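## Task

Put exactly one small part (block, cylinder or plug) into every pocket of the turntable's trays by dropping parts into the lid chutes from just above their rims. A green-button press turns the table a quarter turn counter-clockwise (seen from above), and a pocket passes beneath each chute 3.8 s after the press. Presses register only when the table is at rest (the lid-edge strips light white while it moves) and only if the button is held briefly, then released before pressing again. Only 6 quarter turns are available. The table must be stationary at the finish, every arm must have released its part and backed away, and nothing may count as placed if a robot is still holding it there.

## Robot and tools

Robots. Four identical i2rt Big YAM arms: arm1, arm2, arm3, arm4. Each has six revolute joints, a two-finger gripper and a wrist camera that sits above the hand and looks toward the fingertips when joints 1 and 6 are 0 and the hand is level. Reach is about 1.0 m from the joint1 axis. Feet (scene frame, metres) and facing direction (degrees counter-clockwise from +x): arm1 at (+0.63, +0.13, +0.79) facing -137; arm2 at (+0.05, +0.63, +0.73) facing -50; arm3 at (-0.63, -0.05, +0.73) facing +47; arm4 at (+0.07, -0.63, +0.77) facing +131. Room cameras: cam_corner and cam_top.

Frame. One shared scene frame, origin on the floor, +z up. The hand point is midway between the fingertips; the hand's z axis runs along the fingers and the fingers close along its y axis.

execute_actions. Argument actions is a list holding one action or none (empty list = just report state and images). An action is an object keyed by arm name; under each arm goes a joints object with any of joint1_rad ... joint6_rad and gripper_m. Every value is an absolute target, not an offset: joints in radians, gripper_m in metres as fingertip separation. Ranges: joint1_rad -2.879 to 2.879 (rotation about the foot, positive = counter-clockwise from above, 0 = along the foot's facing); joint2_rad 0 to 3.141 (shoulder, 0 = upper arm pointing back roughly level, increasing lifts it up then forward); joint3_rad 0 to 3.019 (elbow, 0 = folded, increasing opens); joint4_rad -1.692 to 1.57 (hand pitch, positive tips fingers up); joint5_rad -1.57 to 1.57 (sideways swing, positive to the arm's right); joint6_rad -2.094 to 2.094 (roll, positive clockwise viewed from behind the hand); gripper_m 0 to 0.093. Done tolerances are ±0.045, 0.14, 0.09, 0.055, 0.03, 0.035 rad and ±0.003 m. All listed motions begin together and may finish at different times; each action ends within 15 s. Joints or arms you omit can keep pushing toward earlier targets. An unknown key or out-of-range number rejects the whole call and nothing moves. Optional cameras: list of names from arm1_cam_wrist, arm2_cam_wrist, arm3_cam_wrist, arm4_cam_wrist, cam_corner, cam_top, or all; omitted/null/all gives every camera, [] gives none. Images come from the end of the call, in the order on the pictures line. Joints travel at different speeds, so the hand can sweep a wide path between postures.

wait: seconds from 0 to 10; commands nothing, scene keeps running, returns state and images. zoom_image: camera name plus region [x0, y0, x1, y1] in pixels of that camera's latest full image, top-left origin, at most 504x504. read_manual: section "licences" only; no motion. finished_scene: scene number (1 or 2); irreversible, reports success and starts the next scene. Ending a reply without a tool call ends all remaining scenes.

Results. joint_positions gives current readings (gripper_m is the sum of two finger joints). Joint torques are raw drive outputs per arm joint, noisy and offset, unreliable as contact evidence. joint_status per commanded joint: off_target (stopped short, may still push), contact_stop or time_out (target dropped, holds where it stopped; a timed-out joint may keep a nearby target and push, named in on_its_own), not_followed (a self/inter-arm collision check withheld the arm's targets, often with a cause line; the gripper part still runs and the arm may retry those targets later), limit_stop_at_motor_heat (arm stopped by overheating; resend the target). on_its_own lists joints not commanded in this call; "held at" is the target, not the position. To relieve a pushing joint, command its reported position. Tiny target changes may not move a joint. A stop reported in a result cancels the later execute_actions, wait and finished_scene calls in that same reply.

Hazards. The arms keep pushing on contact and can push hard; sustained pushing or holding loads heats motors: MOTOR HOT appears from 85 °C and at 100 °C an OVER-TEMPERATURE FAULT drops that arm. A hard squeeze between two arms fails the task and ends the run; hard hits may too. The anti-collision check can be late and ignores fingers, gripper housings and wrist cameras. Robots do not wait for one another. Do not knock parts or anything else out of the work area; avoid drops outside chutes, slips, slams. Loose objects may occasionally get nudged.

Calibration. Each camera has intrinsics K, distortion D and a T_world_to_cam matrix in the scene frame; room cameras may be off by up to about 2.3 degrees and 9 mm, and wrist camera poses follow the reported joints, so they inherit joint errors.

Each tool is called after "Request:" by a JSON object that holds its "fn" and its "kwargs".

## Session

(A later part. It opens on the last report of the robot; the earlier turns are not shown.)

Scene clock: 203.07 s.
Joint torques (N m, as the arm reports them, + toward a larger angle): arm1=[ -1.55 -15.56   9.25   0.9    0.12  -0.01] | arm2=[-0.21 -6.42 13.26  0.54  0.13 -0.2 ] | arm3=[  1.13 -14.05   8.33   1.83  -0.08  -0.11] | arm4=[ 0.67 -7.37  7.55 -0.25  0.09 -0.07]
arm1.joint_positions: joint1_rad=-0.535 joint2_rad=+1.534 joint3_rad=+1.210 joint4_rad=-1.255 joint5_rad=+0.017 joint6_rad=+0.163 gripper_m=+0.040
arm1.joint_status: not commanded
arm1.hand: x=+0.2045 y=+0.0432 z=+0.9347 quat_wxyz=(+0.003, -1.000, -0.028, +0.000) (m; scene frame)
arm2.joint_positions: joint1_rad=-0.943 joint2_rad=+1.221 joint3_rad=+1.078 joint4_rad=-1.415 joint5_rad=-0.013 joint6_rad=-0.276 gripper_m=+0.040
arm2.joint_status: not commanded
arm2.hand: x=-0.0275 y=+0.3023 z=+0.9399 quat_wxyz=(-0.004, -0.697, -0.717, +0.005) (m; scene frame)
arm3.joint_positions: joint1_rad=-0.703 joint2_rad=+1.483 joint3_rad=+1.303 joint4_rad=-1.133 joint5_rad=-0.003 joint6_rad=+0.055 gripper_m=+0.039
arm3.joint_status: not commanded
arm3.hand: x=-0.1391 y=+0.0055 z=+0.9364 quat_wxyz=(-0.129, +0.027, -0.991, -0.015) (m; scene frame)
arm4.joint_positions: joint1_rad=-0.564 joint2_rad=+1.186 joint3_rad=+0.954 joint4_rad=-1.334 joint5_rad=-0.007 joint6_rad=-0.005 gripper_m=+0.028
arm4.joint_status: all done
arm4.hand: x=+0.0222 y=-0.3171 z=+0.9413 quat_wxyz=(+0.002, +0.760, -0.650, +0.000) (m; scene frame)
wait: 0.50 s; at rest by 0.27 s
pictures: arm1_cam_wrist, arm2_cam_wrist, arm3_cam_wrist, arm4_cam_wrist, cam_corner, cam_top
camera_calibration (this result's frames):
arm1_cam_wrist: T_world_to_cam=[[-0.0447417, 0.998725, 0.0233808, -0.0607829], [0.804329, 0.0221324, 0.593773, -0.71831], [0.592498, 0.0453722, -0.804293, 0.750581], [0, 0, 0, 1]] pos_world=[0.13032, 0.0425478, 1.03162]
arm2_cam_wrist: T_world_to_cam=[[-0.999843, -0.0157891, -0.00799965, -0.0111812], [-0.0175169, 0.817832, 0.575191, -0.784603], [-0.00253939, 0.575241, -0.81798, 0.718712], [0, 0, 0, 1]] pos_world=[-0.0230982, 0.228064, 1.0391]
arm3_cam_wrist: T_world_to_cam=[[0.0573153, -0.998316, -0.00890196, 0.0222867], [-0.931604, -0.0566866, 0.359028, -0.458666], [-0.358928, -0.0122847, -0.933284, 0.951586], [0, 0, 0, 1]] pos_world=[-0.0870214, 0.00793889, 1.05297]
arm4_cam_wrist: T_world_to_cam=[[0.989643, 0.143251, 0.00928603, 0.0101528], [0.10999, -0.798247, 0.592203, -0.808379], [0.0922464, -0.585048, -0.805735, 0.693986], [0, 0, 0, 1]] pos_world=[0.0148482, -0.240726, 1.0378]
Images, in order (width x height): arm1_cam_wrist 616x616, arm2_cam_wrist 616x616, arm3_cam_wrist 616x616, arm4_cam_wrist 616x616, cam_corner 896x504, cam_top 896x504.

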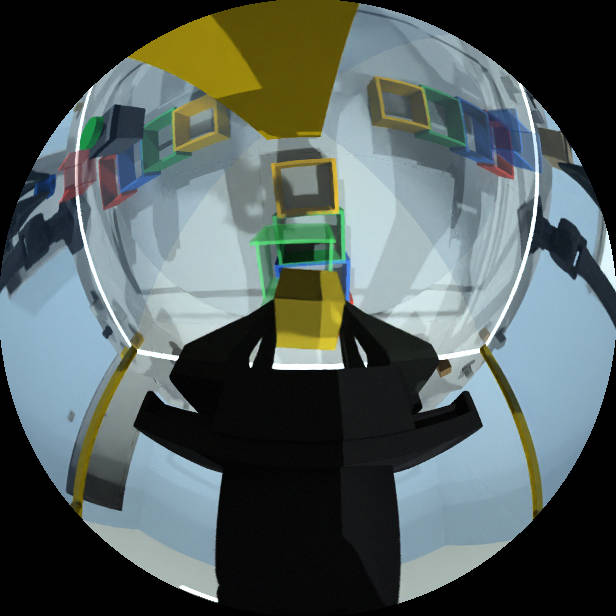

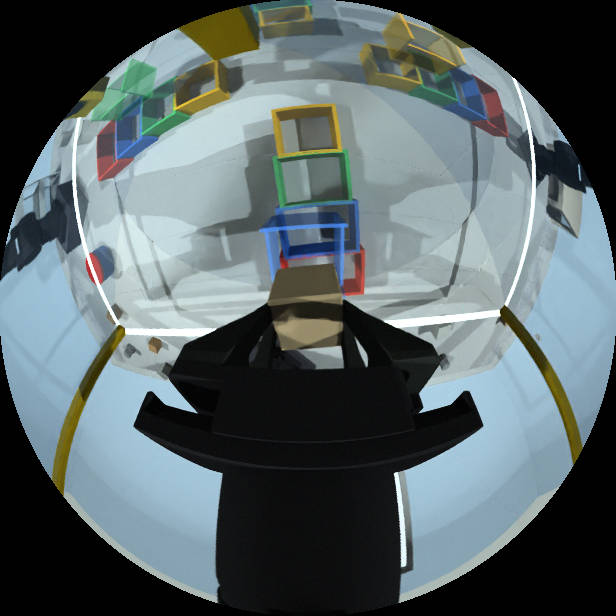

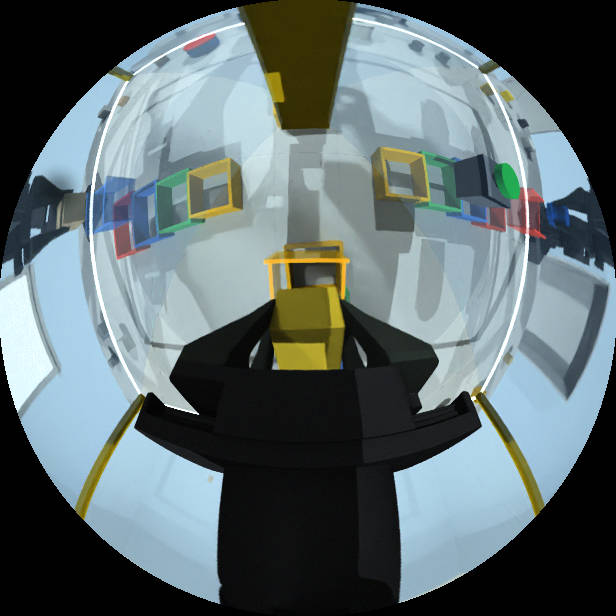

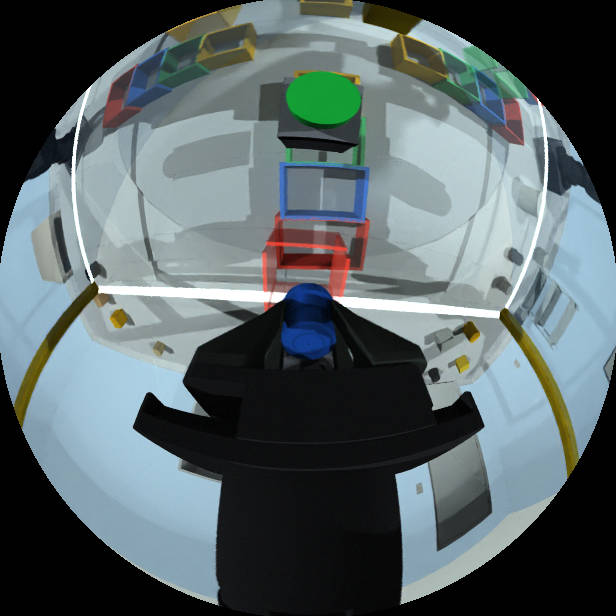

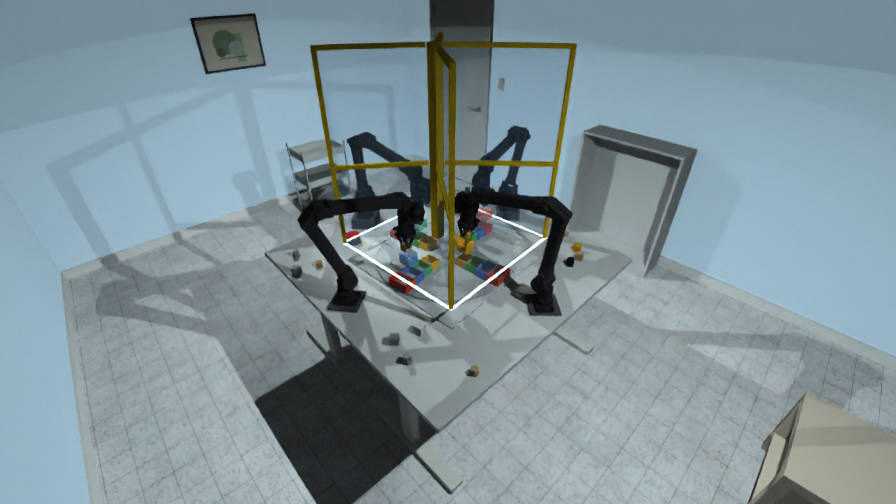

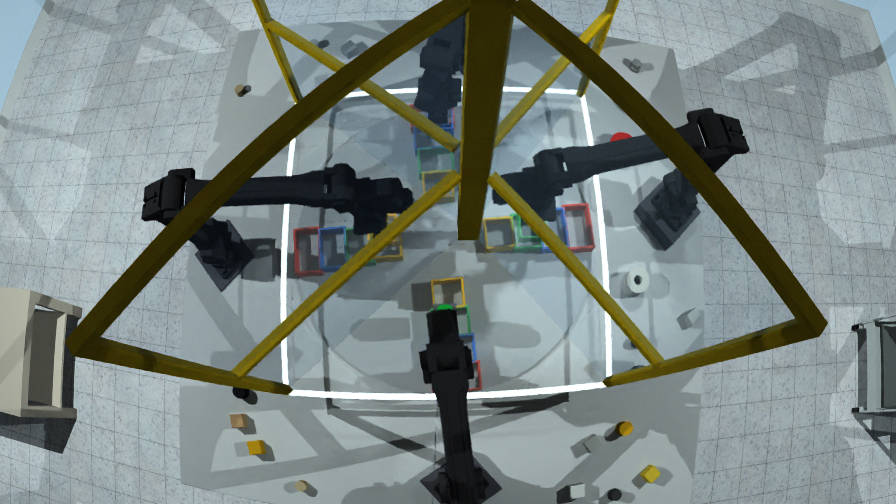

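Request:
{"fn": "execute_actions", "kwargs": {"actions": [{"arm1":{"joints":{"joint1_rad":-0.499}},"arm4":{"joints":{"joint1_rad":-0.595,"joint2_rad":1.525,"joint3_rad":1.44,"joint4_rad":-1.428}}}], "cameras": ["arm1_cam_wrist"]}}

Request:
{"fn": "execute_actions", "kwargs": {"actions": [{"arm4":{"joints":{"joint2_rad":1.56,"joint3_rad":1.275,"joint4_rad":-1.28}}}], "cameras": ["cam_top"]}}

Request:
{"fn": "execute_actions", "kwargs": {"actions": [{"arm4":{"joints":{"joint1_rad":-0.561,"joint2_rad":1.185,"joint3_rad":0.955,"joint4_rad":-1.34}}}], "cameras": []}}

Request:
{"fn": "wait", "kwargs": {"seconds": 1.7}}

Request:
{"fn": "execute_actions", "kwargs": {"actions": [{"arm1":{"joints":{"gripper_m":0.075}},"arm2":{"joints":{"gripper_m":0.075}},"arm3":{"joints":{"gripper_m":0.075}},"arm4":{"joints":{"gripper_m":0.075}}}], "cameras": []}}

Request:
{"fn": "execute_actions", "kwargs": {"actions": [{"arm1":{"joints":{"joint2_rad":1.115,"joint3_rad":1.0,"joint4_rad":-1.46}},"arm2":{"joints":{"joint2_rad":1.115,"joint3_rad":1.08,"joint4_rad":-1.53}},"arm3":{"joints":{"joint2_rad":1.115,"joint3_rad":1.08,"joint4_rad":-1.53}},"arm4":{"joints":{"joint2_rad":1.1,"joint3_rad":0.993,"joint4_rad":-1.46}}}], "cameras": ["cam_top","arm1_cam_wrist","arm3_cam_wrist"]}}

Scene clock: 222.50 s.
Joint torques (N m, as the arm reports them, + toward a larger angle): arm1=[ -0.02 -15.5    9.28   0.91   0.12  -0.01] | arm2=[-0.19 -6.55 13.27  0.56  0.13 -0.21] | arm3=[  1.25 -14.01   8.32   1.87  -0.08  -0.07] | arm4=[  0.18 -13.95  11.31  -0.28   0.09  -0.09]
arm1.joint_positions: joint1_rad=-0.507 joint2_rad=+1.534 joint3_rad=+1.210 joint4_rad=-1.255 joint5_rad=+0.017 joint6_rad=+0.163 gripper_m=+0.040
arm1.joint_status: all done
arm1.hand: x=+0.2071 y=+0.0317 z=+0.9348 quat_wxyz=(+0.003, -0.999, -0.042, +0.001) (m; scene frame)
arm2.joint_positions: joint1_rad=-0.943 joint2_rad=+1.221 joint3_rad=+1.078 joint4_rad=-1.415 joint5_rad=-0.013 joint6_rad=-0.276 gripper_m=+0.040
arm2.joint_status: not commanded
arm2.hand: x=-0.0275 y=+0.3023 z=+0.9399 quat_wxyz=(-0.004, -0.697, -0.717, +0.005) (m; scene frame)
arm3.joint_positions: joint1_rad=-0.703 joint2_rad=+1.483 joint3_rad=+1.303 joint4_rad=-1.133 joint5_rad=-0.003 joint6_rad=+0.055 gripper_m=+0.039
arm3.joint_status: not commanded
arm3.hand: x=-0.1391 y=+0.0055 z=+0.9364 quat_wxyz=(-0.129, +0.027, -0.991, -0.015) (m; scene frame)
arm4.joint_positions: joint1_rad=-0.590 joint2_rad=+1.537 joint3_rad=+1.386 joint4_rad=-1.420 joint5_rad=-0.007 joint6_rad=-0.005 gripper_m=+0.028
arm4.joint_status: all done
arm4.hand: x=+0.0128 y=-0.1781 z=+0.9751 quat_wxyz=(+0.003, +0.752, -0.660, +0.002) (m; scene frame)
pictures: arm1_cam_wrist
camera_calibration (this result's frames):
arm1_cam_wrist: T_world_to_cam=[[-0.0717626, 0.997144, 0.0235335, -0.0436699], [0.803621, 0.0438275, 0.593525, -0.720551], [0.590798, 0.0615049, -0.804472, 0.74965], [0, 0, 0, 1]] pos_world=[0.133024, 0.029018, 1.03176]
Images, in order (width x height): arm1_cam_wrist 616x616.

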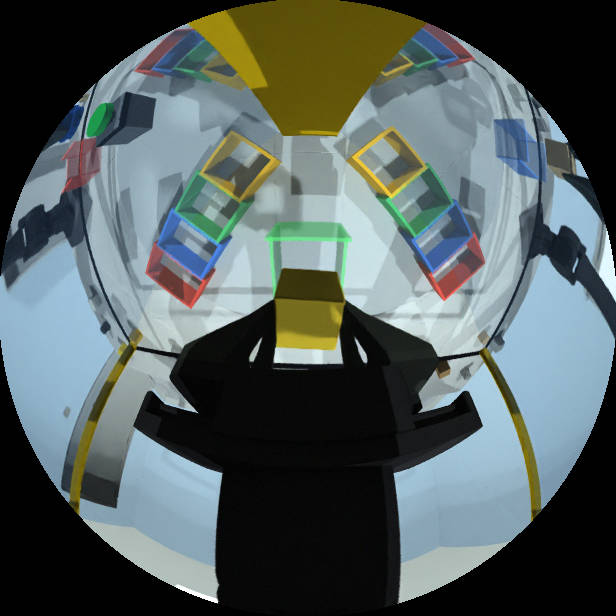

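Scene clock: 223.47 s.
Joint torques (N m, as the arm reports them, + toward a larger angle): arm1=[  0.09 -15.46   9.26   0.91   0.12  -0.01] | arm2=[-0.34 -6.58 13.24  0.56  0.13 -0.21] | arm3=[  0.89 -13.77   8.29   1.76  -0.09  -0.09] | arm4=[ -0.08 -11.61   6.08   0.91   0.06  -0.11]
arm1.joint_positions: joint1_rad=-0.507 joint2_rad=+1.534 joint3_rad=+1.210 joint4_rad=-1.255 joint5_rad=+0.017 joint6_rad=+0.163 gripper_m=+0.040
arm1.joint_status: not commanded
arm1.hand: x=+0.2071 y=+0.0317 z=+0.9348 quat_wxyz=(+0.003, -0.999, -0.042, +0.001) (m; scene frame)
arm2.joint_positions: joint1_rad=-0.943 joint2_rad=+1.221 joint3_rad=+1.078 joint4_rad=-1.415 joint5_rad=-0.013 joint6_rad=-0.276 gripper_m=+0.040
arm2.joint_status: not commanded
arm2.hand: x=-0.0275 y=+0.3023 z=+0.9399 quat_wxyz=(-0.004, -0.697, -0.717, +0.005) (m; scene frame)
arm3.joint_positions: joint1_rad=-0.703 joint2_rad=+1.483 joint3_rad=+1.303 joint4_rad=-1.133 joint5_rad=-0.003 joint6_rad=+0.055 gripper_m=+0.039
arm3.joint_status: not commanded
arm3.hand: x=-0.1391 y=+0.0055 z=+0.9364 quat_wxyz=(-0.129, +0.027, -0.991, -0.015) (m; scene frame)
arm4.joint_positions: joint1_rad=-0.590 joint2_rad=+1.542 joint3_rad=+1.296 joint4_rad=-1.296 joint5_rad=-0.007 joint6_rad=-0.005 gripper_m=+0.028
arm4.joint_status: all done
arm4.hand: x=+0.0127 y=-0.1765 z=+0.9392 quat_wxyz=(-0.006, +0.752, -0.659, -0.009) (m; scene frame)
pictures: cam_top
Images, in order (width x height): cam_top 896x504.

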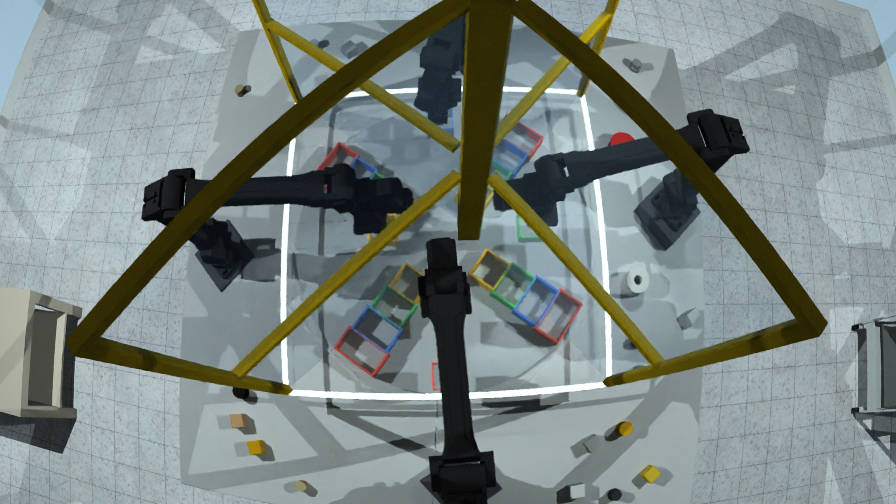

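Scene clock: 224.60 s.
Joint torques (N m, as the arm reports them, + toward a larger angle): arm1=[  0.06 -15.56   9.26   0.9    0.12  -0.01] | arm2=[-0.07 -6.67 13.26  0.59  0.13 -0.21] | arm3=[  0.95 -13.94   8.29   1.75  -0.07  -0.07] | arm4=[ 1.16 -7.73  7.49 -0.19  0.08 -0.09]
arm1.joint_positions: joint1_rad=-0.507 joint2_rad=+1.534 joint3_rad=+1.210 joint4_rad=-1.255 joint5_rad=+0.017 joint6_rad=+0.163 gripper_m=+0.040
arm1.joint_status: not commanded
arm1.hand: x=+0.2071 y=+0.0317 z=+0.9348 quat_wxyz=(+0.003, -0.999, -0.042, +0.001) (m; scene frame)
arm2.joint_positions: joint1_rad=-0.943 joint2_rad=+1.221 joint3_rad=+1.078 joint4_rad=-1.415 joint5_rad=-0.013 joint6_rad=-0.276 gripper_m=+0.040
arm2.joint_status: not commanded
arm2.hand: x=-0.0275 y=+0.3023 z=+0.9399 quat_wxyz=(-0.004, -0.697, -0.717, +0.005) (m; scene frame)
arm3.joint_positions: joint1_rad=-0.703 joint2_rad=+1.483 joint3_rad=+1.303 joint4_rad=-1.133 joint5_rad=-0.003 joint6_rad=+0.055 gripper_m=+0.039
arm3.joint_status: not commanded
arm3.hand: x=-0.1391 y=+0.0055 z=+0.9364 quat_wxyz=(-0.129, +0.027, -0.991, -0.015) (m; scene frame)
arm4.joint_positions: joint1_rad=-0.566 joint2_rad=+1.186 joint3_rad=+0.954 joint4_rad=-1.334 joint5_rad=-0.007 joint6_rad=-0.005 gripper_m=+0.028
arm4.joint_status: all done
arm4.hand: x=+0.0227 y=-0.3171 z=+0.9413 quat_wxyz=(+0.002, +0.760, -0.650, +0.000) (m; scene frame)
pictures: none
No camera images: the call's "cameras" was empty. Leave "cameras" out to get every camera's image.

Scene clock: 226.30 s.
Joint torques (N m, as the arm reports them, + toward a larger angle): arm1=[  0.04 -15.56   9.26   0.91   0.12  -0.01] | arm2=[ 0.   -6.64 13.26  0.6   0.14 -0.21] | arm3=[  0.92 -14.17   8.25   1.72  -0.09  -0.09] | arm4=[ 1.05 -7.55  7.55 -0.22  0.08 -0.1 ]
arm1.joint_positions: joint1_rad=-0.507 joint2_rad=+1.534 joint3_rad=+1.210 joint4_rad=-1.255 joint5_rad=+0.017 joint6_rad=+0.163 gripper_m=+0.040
arm1.joint_status: not commanded
arm1.hand: x=+0.2071 y=+0.0317 z=+0.9348 quat_wxyz=(+0.003, -0.999, -0.042, +0.001) (m; scene frame)
arm2.joint_positions: joint1_rad=-0.943 joint2_rad=+1.221 joint3_rad=+1.078 joint4_rad=-1.415 joint5_rad=-0.013 joint6_rad=-0.276 gripper_m=+0.040
arm2.joint_status: not commanded
arm2.hand: x=-0.0275 y=+0.3023 z=+0.9399 quat_wxyz=(-0.004, -0.697, -0.717, +0.005) (m; scene frame)
arm3.joint_positions: joint1_rad=-0.703 joint2_rad=+1.483 joint3_rad=+1.303 joint4_rad=-1.133 joint5_rad=-0.003 joint6_rad=+0.055 gripper_m=+0.039
arm3.joint_status: not commanded
arm3.hand: x=-0.1391 y=+0.0055 z=+0.9364 quat_wxyz=(-0.129, +0.027, -0.991, -0.015) (m; scene frame)
arm4.joint_positions: joint1_rad=-0.566 joint2_rad=+1.186 joint3_rad=+0.954 joint4_rad=-1.334 joint5_rad=-0.007 joint6_rad=-0.005 gripper_m=+0.028
arm4.joint_status: all done
arm4.hand: x=+0.0227 y=-0.3171 z=+0.9413 quat_wxyz=(+0.002, +0.760, -0.650, +0.000) (m; scene frame)
wait: 1.70 s; at rest by 0.27 s
pictures: arm1_cam_wrist, arm2_cam_wrist, arm3_cam_wrist, arm4_cam_wrist, cam_corner, cam_top
camera_calibration (this result's frames):
arm1_cam_wrist: T_world_to_cam=[[-0.0717626, 0.997144, 0.0235335, -0.0436699], [0.803621, 0.0438275, 0.593525, -0.720551], [0.590798, 0.0615049, -0.804472, 0.74965], [0, 0, 0, 1]] pos_world=[0.133024, 0.029018, 1.03176]
arm2_cam_wrist: T_world_to_cam=[[-0.999843, -0.0157891, -0.00799965, -0.0111812], [-0.0175169, 0.817832, 0.575191, -0.784603], [-0.00253939, 0.575241, -0.81798, 0.718712], [0, 0, 0, 1]] pos_world=[-0.0230982, 0.228064, 1.0391]
arm3_cam_wrist: T_world_to_cam=[[0.0573153, -0.998316, -0.00890196, 0.0222867], [-0.931604, -0.0566866, 0.359028, -0.458666], [-0.358928, -0.0122847, -0.933284, 0.951586], [0, 0, 0, 1]] pos_world=[-0.0870214, 0.00793889, 1.05297]
arm4_cam_wrist: T_world_to_cam=[[0.98986, 0.141743, 0.00929941, 0.0091749], [0.108731, -0.798195, 0.592505, -0.808689], [0.0914061, -0.585485, -0.805513, 0.693602], [0, 0, 0, 1]] pos_world=[0.0154484, -0.240699, 1.03777]
Images, in order (width x height): arm1_cam_wrist 616x616, arm2_cam_wrist 616x616, arm3_cam_wrist 616x616, arm4_cam_wrist 616x616, cam_corner 896x504, cam_top 896x504.

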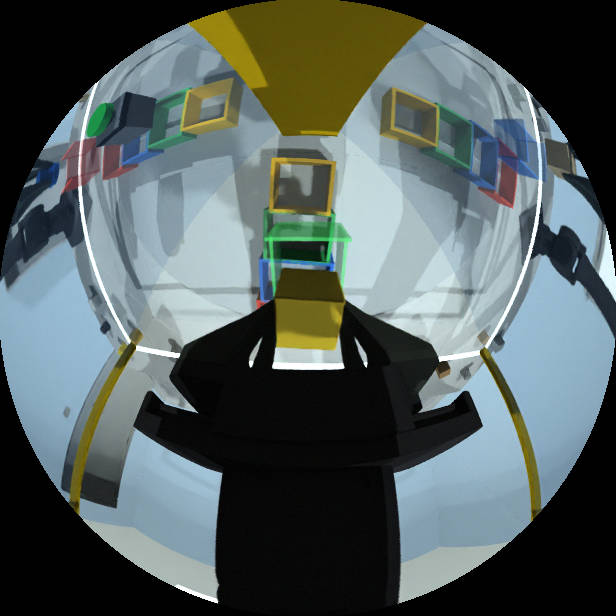

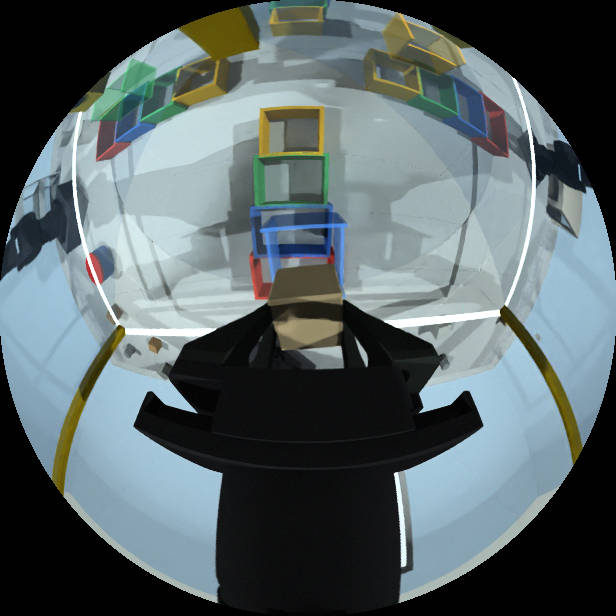

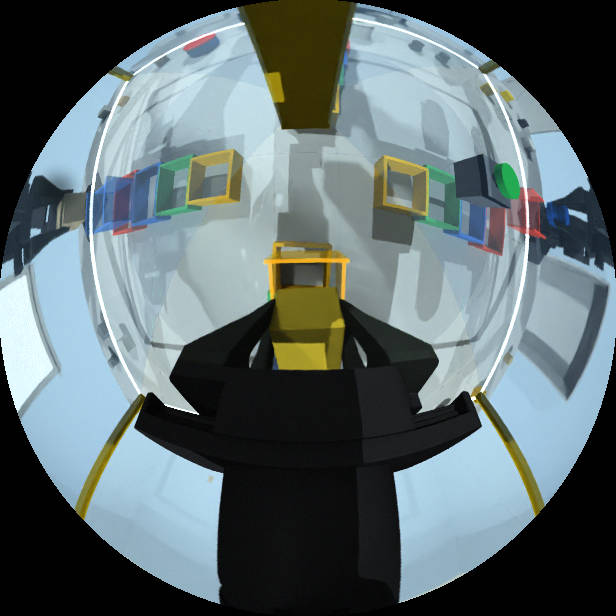

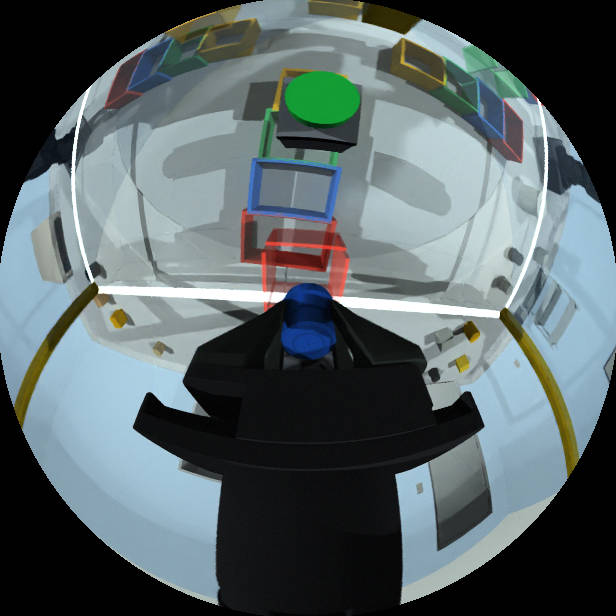

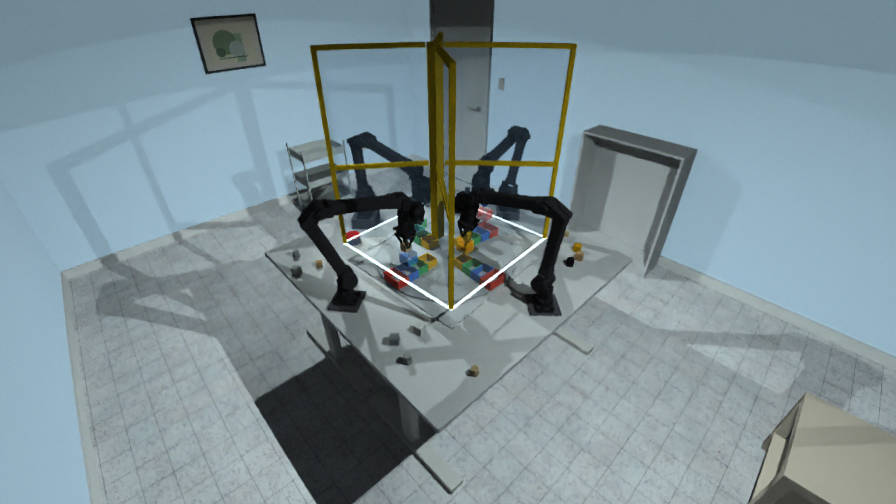

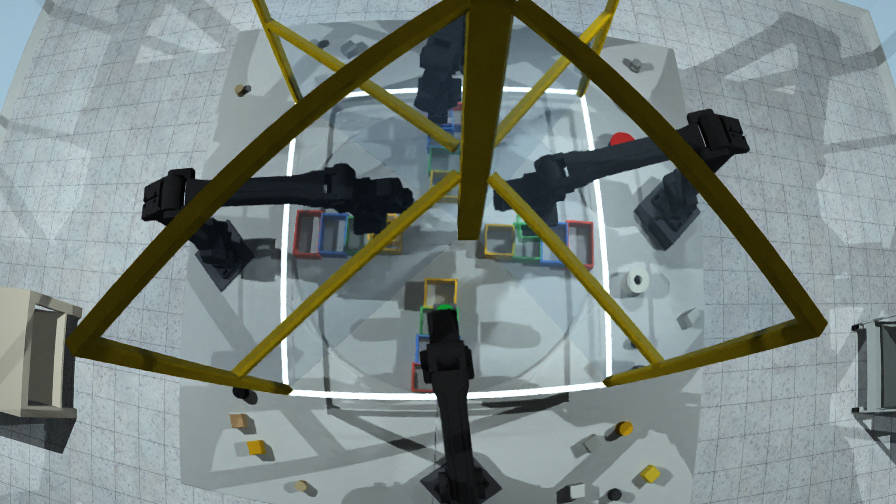

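Scene clock: 226.93 s.
Joint torques (N m, as the arm reports them, + toward a larger angle): arm1=[  0.12 -15.46   9.28   0.9    0.12  -0.01] | arm2=[-0.05 -6.46 13.26  0.54  0.13 -0.18] | arm3=[  0.83 -14.22   8.37   1.71  -0.05  -0.09] | arm4=[ 1.08 -7.43  7.34 -0.17  0.09 -0.08]
arm1.joint_positions: joint1_rad=-0.507 joint2_rad=+1.534 joint3_rad=+1.210 joint4_rad=-1.255 joint5_rad=+0.017 joint6_rad=+0.163 gripper_m=+0.075
arm1.joint_status: all done
arm1.hand: x=+0.2071 y=+0.0317 z=+0.9348 quat_wxyz=(+0.003, -0.999, -0.042, +0.001) (m; scene frame)
arm2.joint_positions: joint1_rad=-0.943 joint2_rad=+1.221 joint3_rad=+1.078 joint4_rad=-1.415 joint5_rad=-0.013 joint6_rad=-0.276 gripper_m=+0.075
arm2.joint_status: all done
arm2.hand: x=-0.0275 y=+0.3023 z=+0.9399 quat_wxyz=(-0.004, -0.697, -0.717, +0.005) (m; scene frame)
arm3.joint_positions: joint1_rad=-0.703 joint2_rad=+1.483 joint3_rad=+1.303 joint4_rad=-1.133 joint5_rad=-0.003 joint6_rad=+0.054 gripper_m=+0.075
arm3.joint_status: all done
arm3.hand: x=-0.1391 y=+0.0055 z=+0.9364 quat_wxyz=(-0.129, +0.027, -0.991, -0.015) (m; scene frame)
arm4.joint_positions: joint1_rad=-0.566 joint2_rad=+1.186 joint3_rad=+0.954 joint4_rad=-1.334 joint5_rad=-0.007 joint6_rad=-0.005 gripper_m=+0.075
arm4.joint_status: all done
arm4.hand: x=+0.0227 y=-0.3171 z=+0.9413 quat_wxyz=(+0.002, +0.760, -0.650, +0.000) (m; scene frame)
pictures: none
No camera images: the call's "cameras" was empty. Leave "cameras" out to get every camera's image.

Scene clock: 228.20 s.
Joint torques (N m, as the arm reports them, + toward a larger angle): arm1=[ 0.06 -5.63  9.79 -0.22  0.12 -0.01] | arm2=[-0.08 -6.46  9.87  0.    0.13 -0.2 ] | arm3=[ 1.02 -6.08  7.86 -0.01 -0.09 -0.1 ] | arm4=[ 1.   -6.08 10.35 -0.49  0.1  -0.09]
arm1.joint_positions: joint1_rad=-0.507 joint2_rad=+1.105 joint3_rad=+0.992 joint4_rad=-1.449 joint5_rad=+0.017 joint6_rad=+0.163 gripper_m=+0.075
arm1.joint_status: all done
arm1.hand: x=+0.3450 y=+0.0670 z=+0.9999 quat_wxyz=(+0.002, -0.999, -0.041, +0.009) (m; scene frame)
arm2.joint_positions: joint1_rad=-0.943 joint2_rad=+1.112 joint3_rad=+1.078 joint4_rad=-1.523 joint5_rad=-0.013 joint6_rad=-0.276 gripper_m=+0.075
arm2.joint_status: all done
arm2.hand: x=-0.0181 y=+0.3381 z=+0.9720 quat_wxyz=(-0.004, -0.697, -0.717, +0.005) (m; scene frame)
arm3.joint_positions: joint1_rad=-0.703 joint2_rad=+1.110 joint3_rad=+1.081 joint4_rad=-1.517 joint5_rad=-0.003 joint6_rad=+0.054 gripper_m=+0.075
arm3.joint_status: all done
arm3.hand: x=-0.3304 y=-0.0157 z=+0.9714 quat_wxyz=(-0.014, +0.028, -1.000, -0.005) (m; scene frame)
arm4.joint_positions: joint1_rad=-0.566 joint2_rad=+1.098 joint3_rad=+0.954 joint4_rad=-1.448 joint5_rad=-0.007 joint6_rad=-0.005 gripper_m=+0.075
arm4.joint_status: all done
arm4.hand: x=+0.0275 y=-0.3494 z=+0.9663 quat_wxyz=(+0.010, +0.760, -0.650, +0.010) (m; scene frame)
pictures: arm1_cam_wrist, arm3_cam_wrist, cam_top
camera_calibration (this result's frames):
arm1_cam_wrist: T_world_to_cam=[[-0.0712469, 0.997244, 0.0206925, -0.0678086], [0.812968, 0.0460367, 0.580485, -0.861914], [0.577933, 0.0581801, -0.814008, 0.732556], [0, 0, 0, 1]] pos_world=[0.272509, 0.0646811, 1.09804]
arm3_cam_wrist: T_world_to_cam=[[0.0581964, -0.9983, 0.00320299, 0.000915571], [-0.824684, -0.0462668, 0.563698, -0.814], [-0.562591, -0.0354466, -0.825975, 0.743408], [0, 0, 0, 1]] pos_world=[-0.253112, -0.0103959, 1.07288]
Images, in order (width x height): arm1_cam_wrist 616x616, arm3_cam_wrist 616x616, cam_top 896x504.

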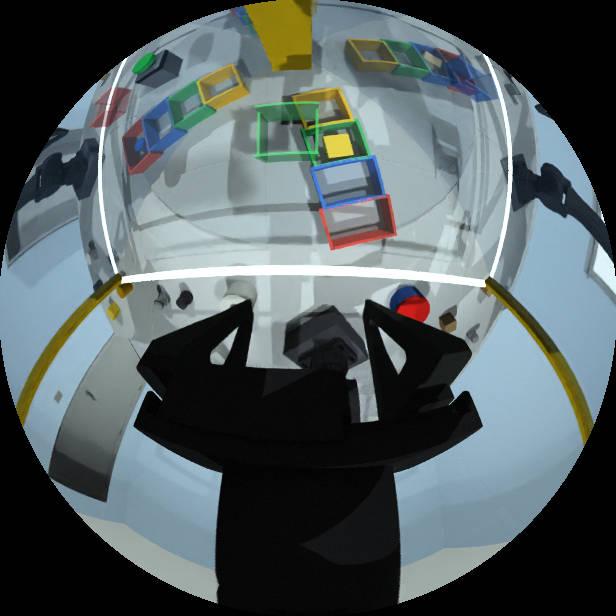

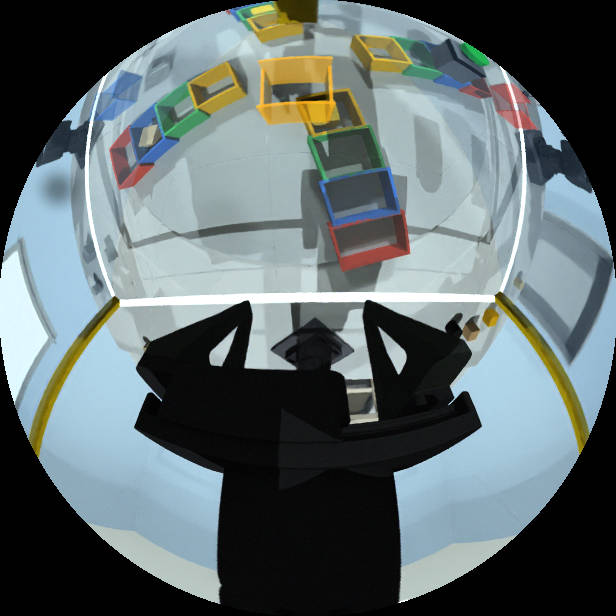

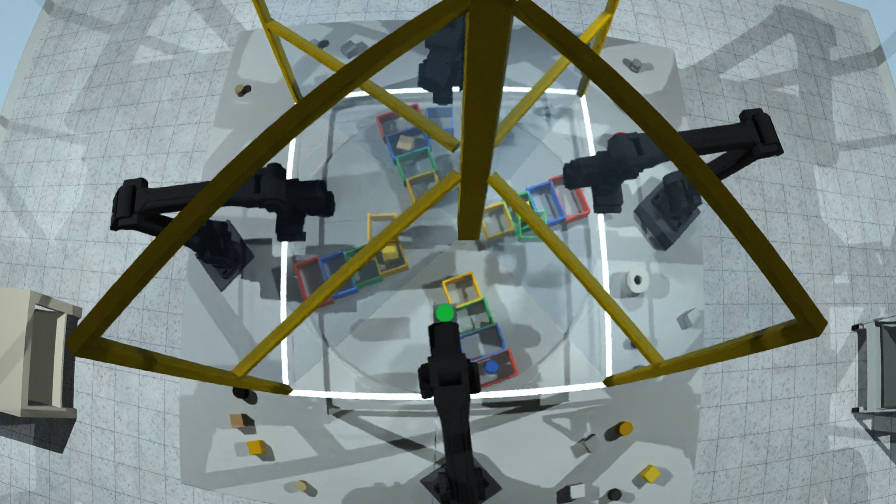

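Request:
{"fn": "execute_actions", "kwargs": {"actions": [{"arm1":{"joints":{"joint1_rad":0.578,"joint6_rad":0,"gripper_m":0.093}},"arm2":{"joints":{"joint1_rad":-2.275,"joint6_rad":0.45,"gripper_m":0.093}},"arm3":{"joints":{"joint1_rad":0.858,"joint6_rad":0,"gripper_m":0.093}},"arm4":{"joints":{"joint1_rad":0.93,"gripper_m":0.093}}}], "cameras": []}}

Request:
{"fn": "execute_actions", "kwargs": {"actions": [{"arm1":{"joints":{"joint2_rad":1.555,"joint3_rad":0.846,"joint4_rad":-0.836}},"arm2":{"joints":{"joint2_rad":1.469,"joint3_rad":0.93,"joint4_rad":-1.02}},"arm3":{"joints":{"joint2_rad":1.87,"joint3_rad":1.5,"joint4_rad":-1.145}},"arm4":{"joints":{"joint2_rad":1.665,"joint3_rad":1.085,"joint4_rad":-0.935}}}], "cameras": ["arm1_cam_wrist","arm2_cam_wrist","arm3_cam_wrist","arm4_cam_wrist"]}}

Scene clock: 249.37 s.
Joint torques (N m, as the arm reports them, + toward a larger angle): arm1=[-0.17 -5.69  9.98 -0.21  0.11 -0.01] | arm2=[ 0.52 -6.31  9.85 -0.04  0.19  0.13] | arm3=[ 2.04 -6.48  7.9   0.09 -0.01 -0.05] | arm4=[ 0.75 -6.21 10.44 -0.47  0.08 -0.07]
arm1.joint_positions: joint1_rad=+0.571 joint2_rad=+1.108 joint3_rad=+0.992 joint4_rad=-1.449 joint5_rad=+0.017 joint6_rad=+0.012 gripper_m=+0.093
arm1.joint_status: all done
arm1.hand: x=+0.5559 y=-0.1493 z=+1.0005 quat_wxyz=(+0.002, -0.793, -0.610, +0.013) (m; scene frame)
arm2.joint_positions: joint1_rad=-2.274 joint2_rad=+1.112 joint3_rad=+1.078 joint4_rad=-1.523 joint5_rad=-0.012 joint6_rad=+0.436 gripper_m=+0.093
arm2.joint_status: all done
arm2.hand: x=-0.2463 y=+0.6298 z=+0.9752 quat_wxyz=(-0.007, -0.975, +0.220, +0.010) (m; scene frame)
arm3.joint_positions: joint1_rad=+0.853 joint2_rad=+1.115 joint3_rad=+1.081 joint4_rad=-1.517 joint5_rad=-0.004 joint6_rad=+0.008 gripper_m=+0.093
arm3.joint_status: all done
arm3.hand: x=-0.6597 y=+0.2527 z=+0.9703 quat_wxyz=(-0.008, +0.737, -0.676, -0.009) (m; scene frame)
arm4.joint_positions: joint1_rad=+0.929 joint2_rad=+1.098 joint3_rad=+0.954 joint4_rad=-1.448 joint5_rad=-0.007 joint6_rad=-0.005 gripper_m=+0.093
arm4.joint_status: all done
arm4.hand: x=-0.2115 y=-0.6504 z=+0.9668 quat_wxyz=(+0.006, +0.999, +0.039, +0.013) (m; scene frame)
pictures: none
No camera images: the call's "cameras" was empty. Leave "cameras" out to get every camera's image.

Scene clock: 251.00 s.
Joint torques (N m, as the arm reports them, + toward a larger angle): arm1=[ -0.17 -12.38   7.83   0.93   0.12  -0.01] | arm2=[  0.23 -10.35   8.41   0.5    0.2    0.13] | arm3=[  2.05 -19.12   9.54   1.02  -0.01  -0.06] | arm4=[  0.41 -14.35   8.58   0.67   0.07  -0.09]
arm1.joint_positions: joint1_rad=+0.571 joint2_rad=+1.561 joint3_rad=+0.838 joint4_rad=-0.851 joint5_rad=+0.017 joint6_rad=+0.012 gripper_m=+0.093
arm1.joint_status: all done
arm1.hand: x=+0.5360 y=-0.2265 z=+0.8034 quat_wxyz=(+0.004, -0.793, -0.610, +0.009) (m; scene frame)
arm2.joint_positions: joint1_rad=-2.274 joint2_rad=+1.478 joint3_rad=+0.929 joint4_rad=-1.029 joint5_rad=-0.012 joint6_rad=+0.437 gripper_m=+0.093
arm2.joint_status: all done
arm2.hand: x=-0.3266 y=+0.6308 z=+0.8037 quat_wxyz=(-0.005, -0.975, +0.220, +0.001) (m; scene frame)
arm3.joint_positions: joint1_rad=+0.853 joint2_rad=+1.880 joint3_rad=+1.466 joint4_rad=-1.154 joint5_rad=-0.004 joint6_rad=+0.008 gripper_m=+0.093
arm3.joint_status: all done
arm3.hand: x=-0.6826 y=+0.5019 z=+0.8012 quat_wxyz=(-0.003, +0.737, -0.676, -0.003) (m; scene frame)
arm4.joint_positions: joint1_rad=+0.929 joint2_rad=+1.683 joint3_rad=+1.049 joint4_rad=-0.949 joint5_rad=-0.007 joint6_rad=-0.005 gripper_m=+0.093
arm4.joint_status: all done
arm4.hand: x=-0.3639 y=-0.6628 z=+0.7953 quat_wxyz=(+0.006, +0.999, +0.039, +0.009) (m; scene frame)
pictures: arm1_cam_wrist, arm2_cam_wrist, arm3_cam_wrist, arm4_cam_wrist
camera_calibration (this result's frames):
arm1_cam_wrist: T_world_to_cam=[[-0.962913, 0.267483, 0.0353842, 0.543335], [0.236749, 0.774712, 0.58632, -0.420386], [0.129418, 0.572952, -0.809306, 0.832523], [0, 0, 0, 1]] pos_world=[0.514967, -0.296651, 0.901022]
arm2_cam_wrist: T_world_to_cam=[[0.441036, 0.897276, -0.0195838, -0.402261], [0.732276, -0.347147, 0.585884, -0.00902706], [0.518901, -0.272737, -0.810158, 1.1165], [0, 0, 0, 1]] pos_world=[-0.39533, 0.662315, 0.90195]
arm3_cam_wrist: T_world_to_cam=[[0.995925, 0.0892888, 0.0127004, 0.62524], [0.0653646, -0.811642, 0.580486, -0.00626882], [0.0621391, -0.57729, -0.814171, 1.11196], [0, 0, 0, 1]] pos_world=[-0.691379, 0.581011, 0.901027]
arm4_cam_wrist: T_world_to_cam=[[-0.066426, 0.99779, -0.0016379, 0.633909], [0.794765, 0.0539024, 0.604518, -0.151191], [0.603271, 0.038854, -0.79659, 1.00191], [0, 0, 0, 1]] pos_world=[-0.442151, -0.663287, 0.890544]
Images, in order (width x height): arm1_cam_wrist 616x616, arm2_cam_wrist 616x616, arm3_cam_wrist 616x616, arm4_cam_wrist 616x616.

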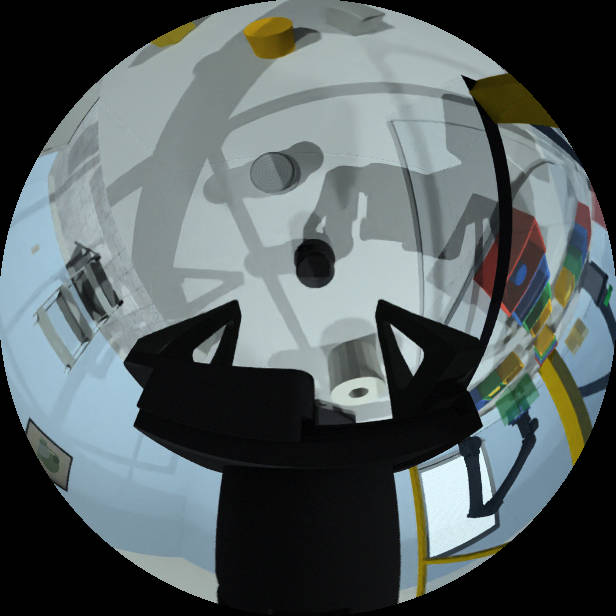

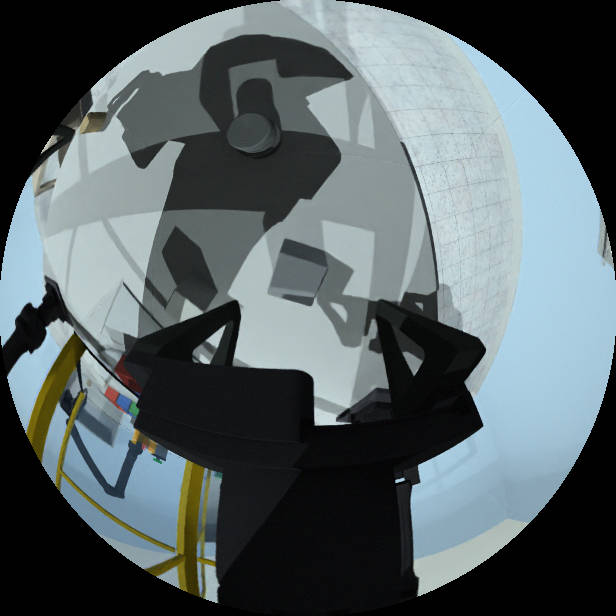

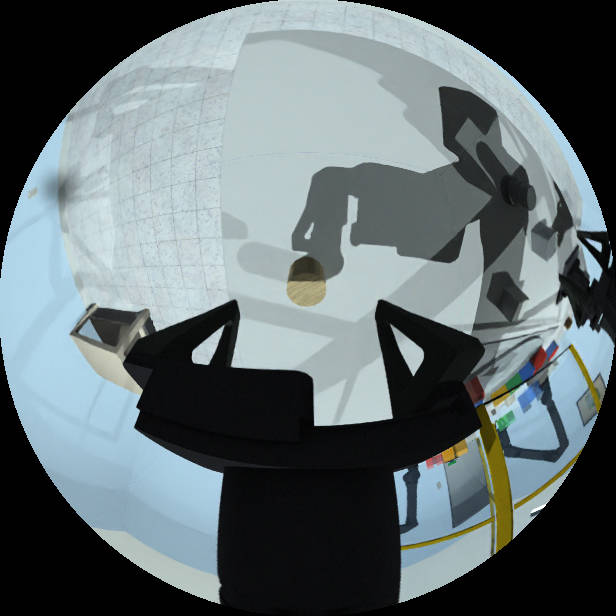

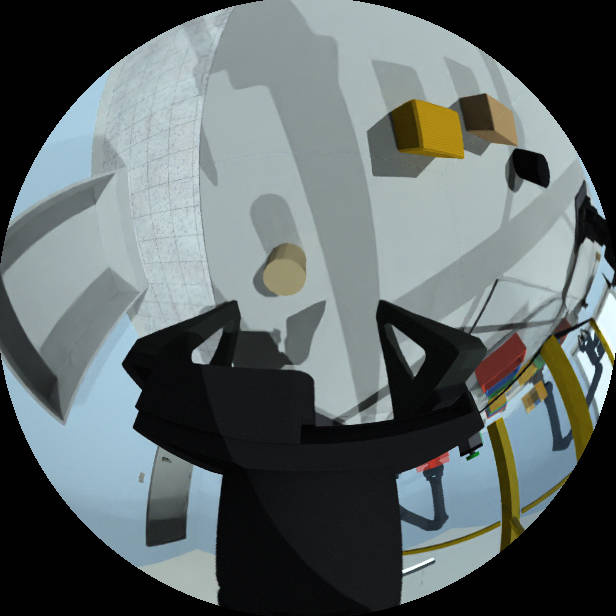

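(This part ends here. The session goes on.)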